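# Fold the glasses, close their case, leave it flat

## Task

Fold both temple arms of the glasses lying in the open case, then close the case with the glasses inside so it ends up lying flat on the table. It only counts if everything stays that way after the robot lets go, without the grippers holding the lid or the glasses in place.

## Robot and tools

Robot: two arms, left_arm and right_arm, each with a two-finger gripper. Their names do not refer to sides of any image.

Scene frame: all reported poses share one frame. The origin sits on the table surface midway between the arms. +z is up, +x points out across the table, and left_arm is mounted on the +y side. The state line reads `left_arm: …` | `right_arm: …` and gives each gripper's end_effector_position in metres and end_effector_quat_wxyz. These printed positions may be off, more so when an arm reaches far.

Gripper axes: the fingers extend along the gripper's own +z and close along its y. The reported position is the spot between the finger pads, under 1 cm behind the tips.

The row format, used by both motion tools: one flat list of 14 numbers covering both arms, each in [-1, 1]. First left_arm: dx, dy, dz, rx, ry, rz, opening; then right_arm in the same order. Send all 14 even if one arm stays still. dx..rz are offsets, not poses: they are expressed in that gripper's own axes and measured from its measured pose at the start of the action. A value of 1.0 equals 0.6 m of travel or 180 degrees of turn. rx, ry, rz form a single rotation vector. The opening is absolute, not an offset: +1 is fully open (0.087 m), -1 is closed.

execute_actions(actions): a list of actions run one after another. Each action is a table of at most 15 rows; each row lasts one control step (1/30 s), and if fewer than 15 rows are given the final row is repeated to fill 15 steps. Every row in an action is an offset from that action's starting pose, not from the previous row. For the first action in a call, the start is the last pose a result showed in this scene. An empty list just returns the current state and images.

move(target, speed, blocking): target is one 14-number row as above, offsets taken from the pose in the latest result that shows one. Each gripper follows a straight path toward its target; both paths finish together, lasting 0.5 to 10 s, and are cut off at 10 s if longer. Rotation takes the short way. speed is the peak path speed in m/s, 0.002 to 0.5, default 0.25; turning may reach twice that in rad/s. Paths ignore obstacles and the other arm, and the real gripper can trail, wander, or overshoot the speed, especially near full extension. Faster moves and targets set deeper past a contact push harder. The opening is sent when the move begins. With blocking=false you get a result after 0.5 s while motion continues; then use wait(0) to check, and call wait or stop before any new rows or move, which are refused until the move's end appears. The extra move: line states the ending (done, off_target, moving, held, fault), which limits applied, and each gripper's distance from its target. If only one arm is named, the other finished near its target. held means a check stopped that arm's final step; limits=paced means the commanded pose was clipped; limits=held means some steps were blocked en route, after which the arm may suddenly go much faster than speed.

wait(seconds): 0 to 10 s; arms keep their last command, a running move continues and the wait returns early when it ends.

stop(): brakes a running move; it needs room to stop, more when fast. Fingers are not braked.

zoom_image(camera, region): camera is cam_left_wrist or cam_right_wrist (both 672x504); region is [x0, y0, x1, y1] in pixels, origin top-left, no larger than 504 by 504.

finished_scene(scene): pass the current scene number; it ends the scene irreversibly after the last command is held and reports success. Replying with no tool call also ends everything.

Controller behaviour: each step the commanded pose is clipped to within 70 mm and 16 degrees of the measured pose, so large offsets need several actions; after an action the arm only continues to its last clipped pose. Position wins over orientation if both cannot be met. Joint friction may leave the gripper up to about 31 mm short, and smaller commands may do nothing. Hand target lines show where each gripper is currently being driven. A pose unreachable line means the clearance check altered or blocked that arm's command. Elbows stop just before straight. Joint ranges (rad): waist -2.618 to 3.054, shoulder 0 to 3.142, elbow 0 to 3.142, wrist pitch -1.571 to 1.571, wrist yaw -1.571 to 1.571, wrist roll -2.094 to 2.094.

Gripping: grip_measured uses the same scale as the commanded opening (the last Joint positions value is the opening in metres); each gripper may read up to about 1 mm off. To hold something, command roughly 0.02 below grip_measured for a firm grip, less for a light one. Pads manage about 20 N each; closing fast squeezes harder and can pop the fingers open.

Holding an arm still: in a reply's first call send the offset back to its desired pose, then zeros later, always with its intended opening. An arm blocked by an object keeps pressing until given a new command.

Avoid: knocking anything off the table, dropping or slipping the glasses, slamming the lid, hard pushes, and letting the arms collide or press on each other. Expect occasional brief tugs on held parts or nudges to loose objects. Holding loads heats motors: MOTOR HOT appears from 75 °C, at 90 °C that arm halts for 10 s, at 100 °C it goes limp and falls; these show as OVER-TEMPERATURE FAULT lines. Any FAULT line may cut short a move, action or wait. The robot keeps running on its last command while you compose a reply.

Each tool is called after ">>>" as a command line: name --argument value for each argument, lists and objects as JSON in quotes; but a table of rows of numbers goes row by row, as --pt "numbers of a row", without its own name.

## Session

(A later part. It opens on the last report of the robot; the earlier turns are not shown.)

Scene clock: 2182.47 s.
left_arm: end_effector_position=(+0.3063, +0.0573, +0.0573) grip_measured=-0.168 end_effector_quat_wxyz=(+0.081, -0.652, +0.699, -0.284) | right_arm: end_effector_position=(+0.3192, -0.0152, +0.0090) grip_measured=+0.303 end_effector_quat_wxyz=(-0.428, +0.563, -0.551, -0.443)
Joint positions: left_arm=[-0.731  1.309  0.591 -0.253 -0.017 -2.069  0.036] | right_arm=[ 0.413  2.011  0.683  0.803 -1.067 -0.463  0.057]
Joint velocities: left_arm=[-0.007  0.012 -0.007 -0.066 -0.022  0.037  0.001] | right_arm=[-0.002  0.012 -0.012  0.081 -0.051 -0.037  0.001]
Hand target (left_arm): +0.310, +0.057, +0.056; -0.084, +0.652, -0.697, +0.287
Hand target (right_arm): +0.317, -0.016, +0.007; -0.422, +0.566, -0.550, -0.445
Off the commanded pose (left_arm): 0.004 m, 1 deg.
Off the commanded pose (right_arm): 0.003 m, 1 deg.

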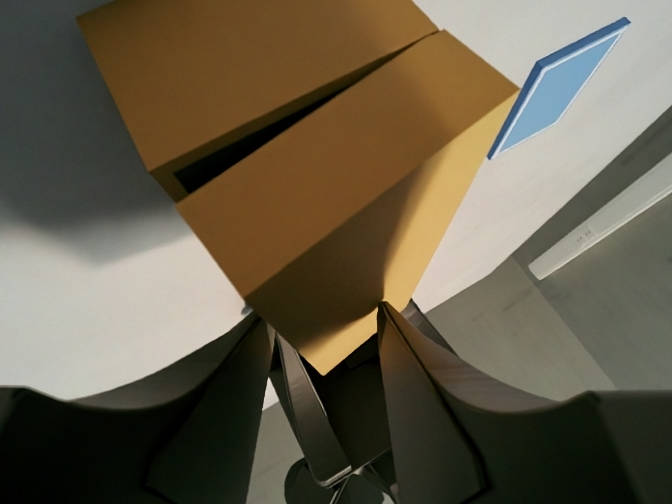

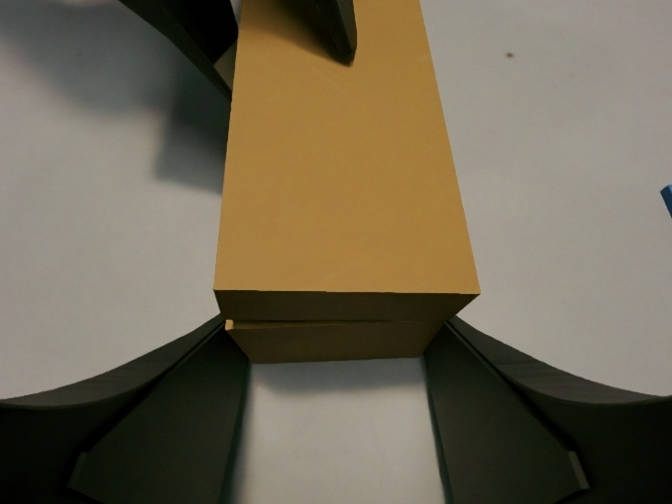

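>>> execute_actions --actions '[]'

Scene clock: 2268.03 s.
left_arm: end_effector_position=(+0.3063, +0.0573, +0.0573) grip_measured=-0.168 end_effector_quat_wxyz=(+0.081, -0.652, +0.699, -0.284) | right_arm: end_effector_position=(+0.3192, -0.0152, +0.0090) grip_measured=+0.303 end_effector_quat_wxyz=(-0.428, +0.563, -0.551, -0.443)
Joint positions: left_arm=[-0.731  1.309  0.591 -0.253 -0.017 -2.069  0.036] | right_arm=[ 0.413  2.011  0.683  0.803 -1.067 -0.463  0.057]
Joint velocities: left_arm=[-0.007 -0.007  0.002 -0.022  0.022 -0.022  0.   ] | right_arm=[ 0.002 -0.017 -0.002 -0.037  0.022  0.007  0.   ]
Hand target (left_arm): +0.310, +0.057, +0.056; -0.084, +0.652, -0.697, +0.287
Hand target (right_arm): +0.317, -0.016, +0.007; -0.422, +0.566, -0.550, -0.445
Off the commanded pose (left_arm): 0.004 m, 1 deg.
Off the commanded pose (right_arm): 0.003 m, 1 deg.

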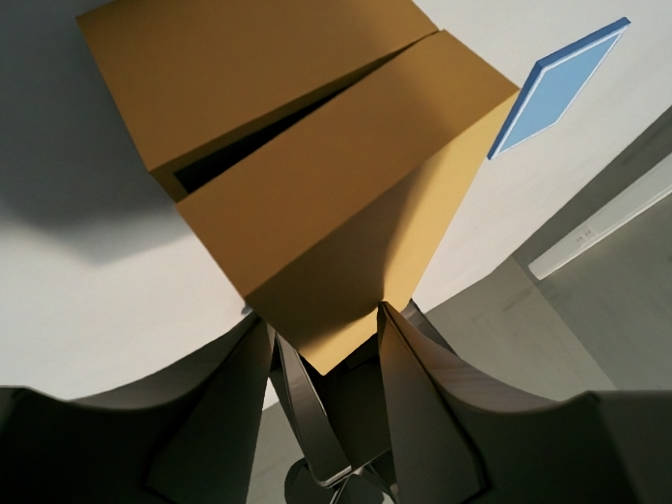

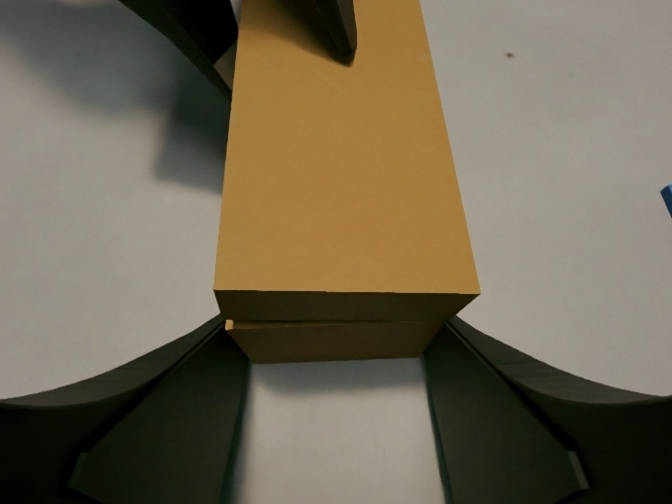

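>>> execute_actions --actions '[[ [-0.00054,-0.00367,0.00583,0.00301,-0.00024,-0.00056,-0.1611, 0.0031,0.0040,0.0002,-0.0039,0.0021,0.0009,0.283], [-0.00058,-0.00356,0.00654,0.00287,-0.00031,-0.00056,-0.1473, 0.0031,0.0040,0.0002,-0.0039,0.0021,0.0009,0.283], [-0.00063,-0.00345,0.00724,0.00273,-0.00039,-0.00056,-0.1335, 0.0031,0.0040,0.0002,-0.0039,0.0021,0.0009,0.283], [-0.00058,-0.00352,0.00793,0.00273,-0.00039,-0.00056,-0.1197, 0.0031,0.0040,0.0002,-0.0039,0.0021,0.0009,0.283], [-0.00046,-0.00375,0.00825,0.00287,-0.00031,-0.00056,-0.1059, 0.0031,0.0040,0.0002,-0.0039,0.0021,0.0009,0.283], [-0.00036,-0.00393,0.00824,0.00301,-0.00024,-0.00056,-0.0921, 0.0031,0.0040,0.0002,-0.0039,0.0021,0.0009,0.283], [-0.00036,-0.00393,0.00824,0.00301,-0.00024,-0.00056,-0.0783, 0.0031,0.0040,0.0002,-0.0039,0.0021,0.0009,0.283], [-0.00036,-0.00393,0.00824,0.00301,-0.00024,-0.00056,-0.0646, 0.0031,0.0040,0.0002,-0.0039,0.0021,0.0009,0.283], [-0.00036,-0.00393,0.00824,0.00301,-0.00024,-0.00056,-0.0508, 0.0031,0.0040,0.0002,-0.0039,0.0021,0.0009,0.283], [-0.00036,-0.00393,0.00824,0.00301,-0.00024,-0.00056,-0.0370, 0.0031,0.0040,0.0002,-0.0039,0.0021,0.0009,0.283], [-0.00036,-0.00393,0.00824,0.00301,-0.00024,-0.00056,-0.0209, 0.0031,0.0040,0.0002,-0.0039,0.0021,0.0009,0.283], [-0.00120,-0.00239,0.00769,0.00189,-0.00084,-0.00054,-0.0025, 0.0031,0.0040,0.0002,-0.0039,0.0021,0.0009,0.283], [-0.00245,-0.00007,0.00686,0.00021,-0.00174,-0.00052,0.0205, 0.0026,0.0033,0.0002,-0.0032,0.0018,0.0008,0.283], [-0.00371,0.00224,0.00603,-0.00148,-0.00265,-0.00049,0.0527, 0.0020,0.0026,0.0001,-0.0025,0.0014,0.0006,0.283], [-0.00455,0.00379,0.00548,-0.00260,-0.00325,-0.00047,0.0964, 0.0015,0.0020,0.0001,-0.0020,0.0010,0.0004,0.283] ]]'

Scene clock: 2280.13 s.
left_arm: end_effector_position=(+0.3066, +0.0569, +0.0558) grip_measured=+0.078 end_effector_quat_wxyz=(+0.081, -0.652, +0.699, -0.283) | right_arm: end_effector_position=(+0.3192, -0.0152, +0.0090) grip_measured=+0.303 end_effector_quat_wxyz=(-0.428, +0.563, -0.551, -0.442)
Joint positions: left_arm=[-0.731  1.317  0.591 -0.249 -0.017 -2.068  0.047] | right_arm=[ 0.413  2.011  0.683  0.803 -1.067 -0.463  0.057]
Joint velocities: left_arm=[-0.007 -0.007  0.007 -0.037 -0.007  0.051  0.03 ] | right_arm=[ 0.012  0.012  0.007  0.007 -0.051 -0.022 -0.001]
Hand target (left_arm): +0.306, +0.059, +0.053; -0.082, +0.654, -0.699, +0.278
Hand target (right_arm): +0.318, -0.015, +0.008; -0.425, +0.565, -0.551, -0.444
Off the commanded pose (left_arm): 0.004 m, 1 deg.
Off the commanded pose (right_arm): 0.002 m, 0 deg.

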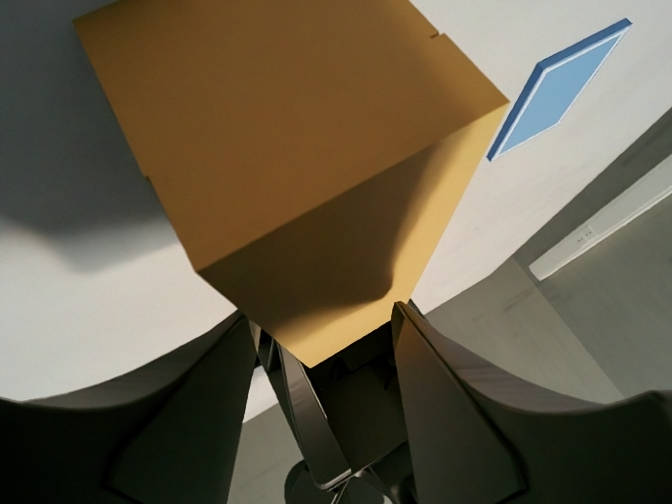

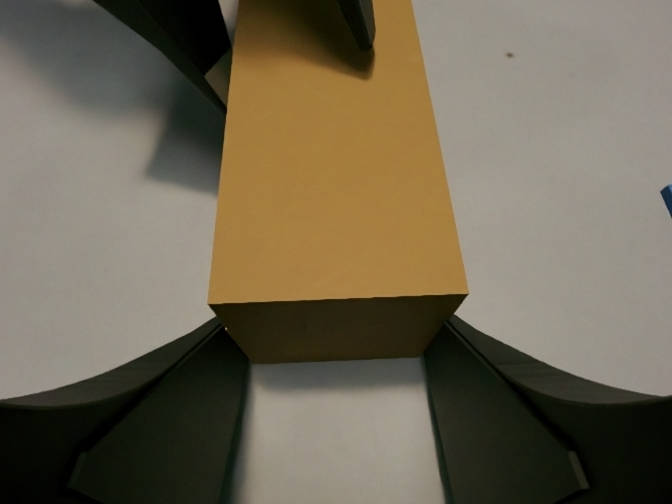

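>>> execute_actions --actions '[]'

>>> zoom_image --camera "cam_left_wrist" --region '[100, 100, 300, 300]'

>>> zoom_image --camera "cam_right_wrist" --region '[190, 270, 490, 390]'

Scene clock: 2282.43 s.
left_arm: end_effector_position=(+0.3066, +0.0569, +0.0558) grip_measured=+0.096 end_effector_quat_wxyz=(+0.081, -0.652, +0.699, -0.283) | right_arm: end_effector_position=(+0.3192, -0.0152, +0.0090) grip_measured=+0.303 end_effector_quat_wxyz=(-0.428, +0.563, -0.551, -0.442)
Joint positions: left_arm=[-0.731  1.317  0.591 -0.249 -0.017 -2.068  0.048] | right_arm=[ 0.413  2.011  0.683  0.803 -1.067 -0.463  0.057]
Joint velocities: left_arm=[-0.007  0.007  0.002  0.066 -0.037 -0.007  0.   ] | right_arm=[ 0.007 -0.007 -0.002 -0.022  0.007  0.022  0.001]
Hand target (left_arm): +0.306, +0.059, +0.053; -0.082, +0.654, -0.699, +0.278
Hand target (right_arm): +0.318, -0.015, +0.008; -0.425, +0.565, -0.551, -0.444
Off the commanded pose (left_arm): 0.004 m, 1 deg.
Off the commanded pose (right_arm): 0.002 m, 0 deg.

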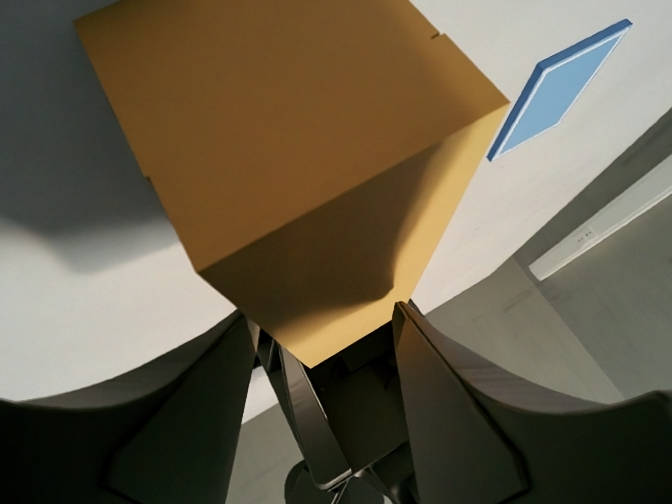

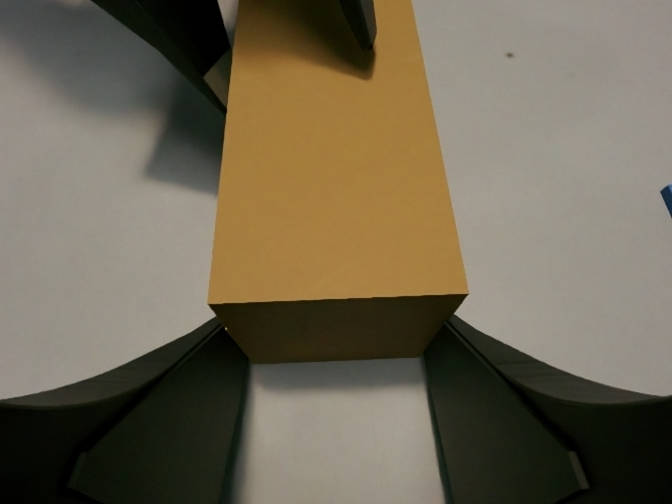

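Region (100, 100, 300, 300) of cam_left_wrist's 672x504 image, scaled by 2.520, with more detail than that image has.

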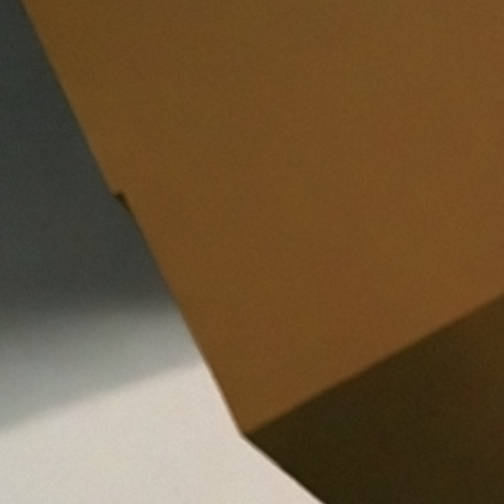

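Region (190, 270, 490, 390) of cam_right_wrist's 672x504 image, scaled by 1.680, with more detail than that image has; it fills the top 202 rows of this view, and the rest is white.

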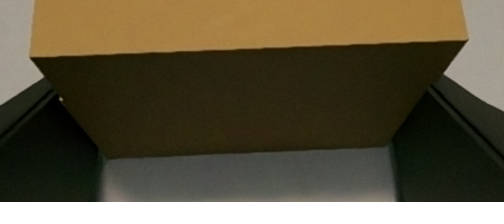

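>>> execute_actions --actions '[[ [0.00084,-0.00163,-0.00185,0.00137,0.00074,-0.00002,0.15, -0.0002,0,-0.0006,0,0,0,0.31], [0.00132,-0.00255,-0.00292,0.00216,0.00116,-0.00003,0.24, -0.0009,0,-0.0025,0,0,0,0.36], [0.00208,-0.00400,-0.00460,0.00339,0.00182,-0.00005,0.35, -0.0019,0,-0.0055,0,0,0,0.44], [0.00307,-0.00593,-0.00686,0.00505,0.00271,-0.00008,0.47, -0.0033,0,-0.0096,0,0,0,0.54], [0.00430,-0.00830,-0.00968,0.00709,0.00381,-0.00011,0.58, -0.0050,0,-0.0145,0,0,0,0.64], [0.00564,-0.01089,-0.01279,0.00934,0.00501,-0.00015,0.68, -0.0069,0,-0.0200,0,0,0,0.74], [0.00710,-0.01370,-0.01624,0.01181,0.00634,-0.00019,0.75, -0.0090,0,-0.0260,0,0,0,0.83], [0.00853,-0.01649,-0.01971,0.01427,0.00766,-0.00023,0.79, -0.0110,0,-0.0320,0,0,0,0.89], [0.00996,-0.01925,-0.02323,0.01674,0.00899,-0.00027,0.80, -0.0131,0,-0.0380,0,0,0,0.93], [0.01127,-0.02177,-0.02648,0.01901,0.01021,-0.00031,0.80, -0.0150,0,-0.0435,0,0,0,0.95], [0.01241,-0.02400,-0.02939,0.02103,0.01129,-0.00034,0.80, -0.0167,0,-0.0484,0,0,0,0.95], [0.01334,-0.02581,-0.03179,0.02269,0.01218,-0.00036,0.80, -0.0181,0,-0.0525,0,0,0,0.95], [0.01403,-0.02715,-0.03359,0.02392,0.01284,-0.00038,0.80, -0.0191,0,-0.0555,0,0,0,0.95], [0.01447,-0.02800,-0.03474,0.02471,0.01326,-0.00040,0.80, -0.0198,0,-0.0574,0,0,0,0.95], [0.01461,-0.02827,-0.03511,0.02496,0.01340,-0.00040,0.80, -0.0200,0,-0.0580,0,0,0,0.95] ]]'

Scene clock: 2344.47 s.
left_arm: end_effector_position=(+0.3096, +0.0550, +0.0790) grip_measured=+0.800 end_effector_quat_wxyz=(+0.089, -0.644, +0.691, -0.317) | right_arm: end_effector_position=(+0.3331, -0.0379, +0.0327) grip_measured=+0.950 end_effector_quat_wxyz=(-0.446, +0.559, -0.548, -0.434)
Joint positions: left_arm=[-0.731  1.244  0.591 -0.247 -0.017 -2.068  0.079] | right_arm=[ 0.333  1.914  0.683  0.69  -1.116 -0.52   0.085]
Joint velocities: left_arm=[-0.012 -0.081 -0.002  0.081 -0.081 -0.051  0.   ] | right_arm=[-0.149 -0.188 -0.002 -0.3   -0.125 -0.125  0.001]
Hand target (left_arm): +0.310, +0.055, +0.084; -0.090, +0.643, -0.688, +0.324
Hand target (right_arm): +0.320, -0.045, +0.029; -0.431, +0.561, -0.551, -0.444
Off the commanded pose (left_arm): 0.005 m, 1 deg.
Off the commanded pose (right_arm): 0.016 m, 2 deg.

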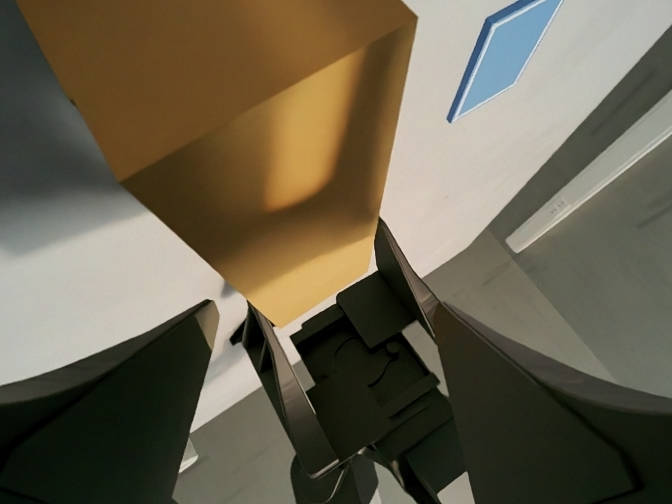

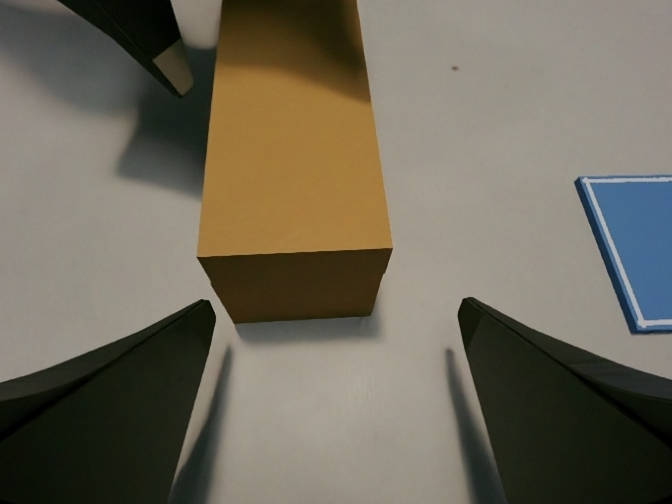

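>>> execute_actions --actions '[]'

Scene clock: 2348.77 s.
left_arm: end_effector_position=(+0.3098, +0.0549, +0.0802) grip_measured=+0.800 end_effector_quat_wxyz=(+0.090, -0.643, +0.690, -0.319) | right_arm: end_effector_position=(+0.3276, -0.0405, +0.0304) grip_measured=+0.950 end_effector_quat_wxyz=(-0.435, +0.561, -0.549, -0.441)
Joint positions: left_arm=[-0.731  1.24   0.591 -0.247 -0.017 -2.068  0.079] | right_arm=[ 0.328  1.907  0.683  0.64  -1.134 -0.544  0.085]
Joint velocities: left_arm=[-0.002 -0.022  0.002 -0.022  0.037 -0.037  0.   ] | right_arm=[-0.012 -0.017  0.002 -0.022 -0.022  0.095 -0.001]
Hand target (left_arm): +0.310, +0.055, +0.084; -0.090, +0.643, -0.688, +0.324
Hand target (right_arm): +0.320, -0.045, +0.029; -0.431, +0.561, -0.551, -0.444
Off the commanded pose (left_arm): 0.004 m, 1 deg.
Off the commanded pose (right_arm): 0.009 m, 1 deg.

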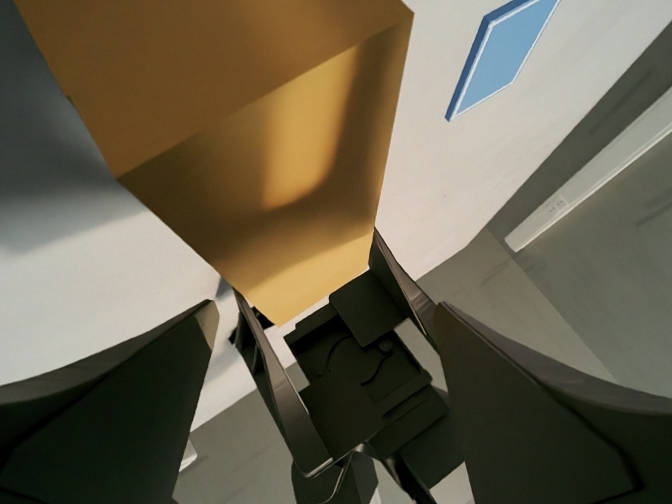

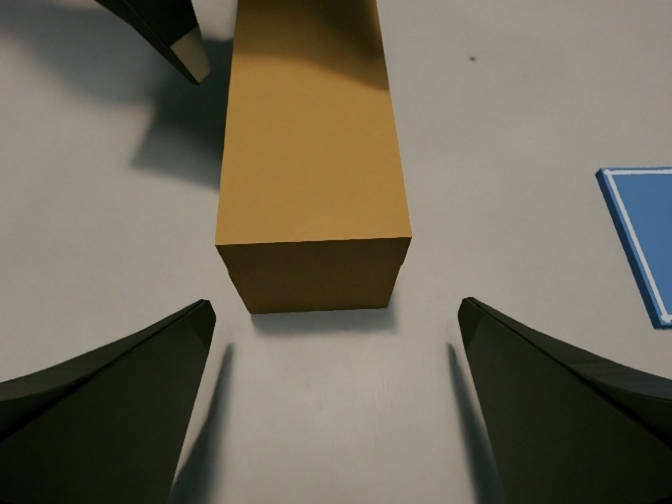

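The case is shut, lying flat, and both grippers are clear of it. Ending the scene.

>>> finished_scene --scene 2

The scene is finished: the task was done.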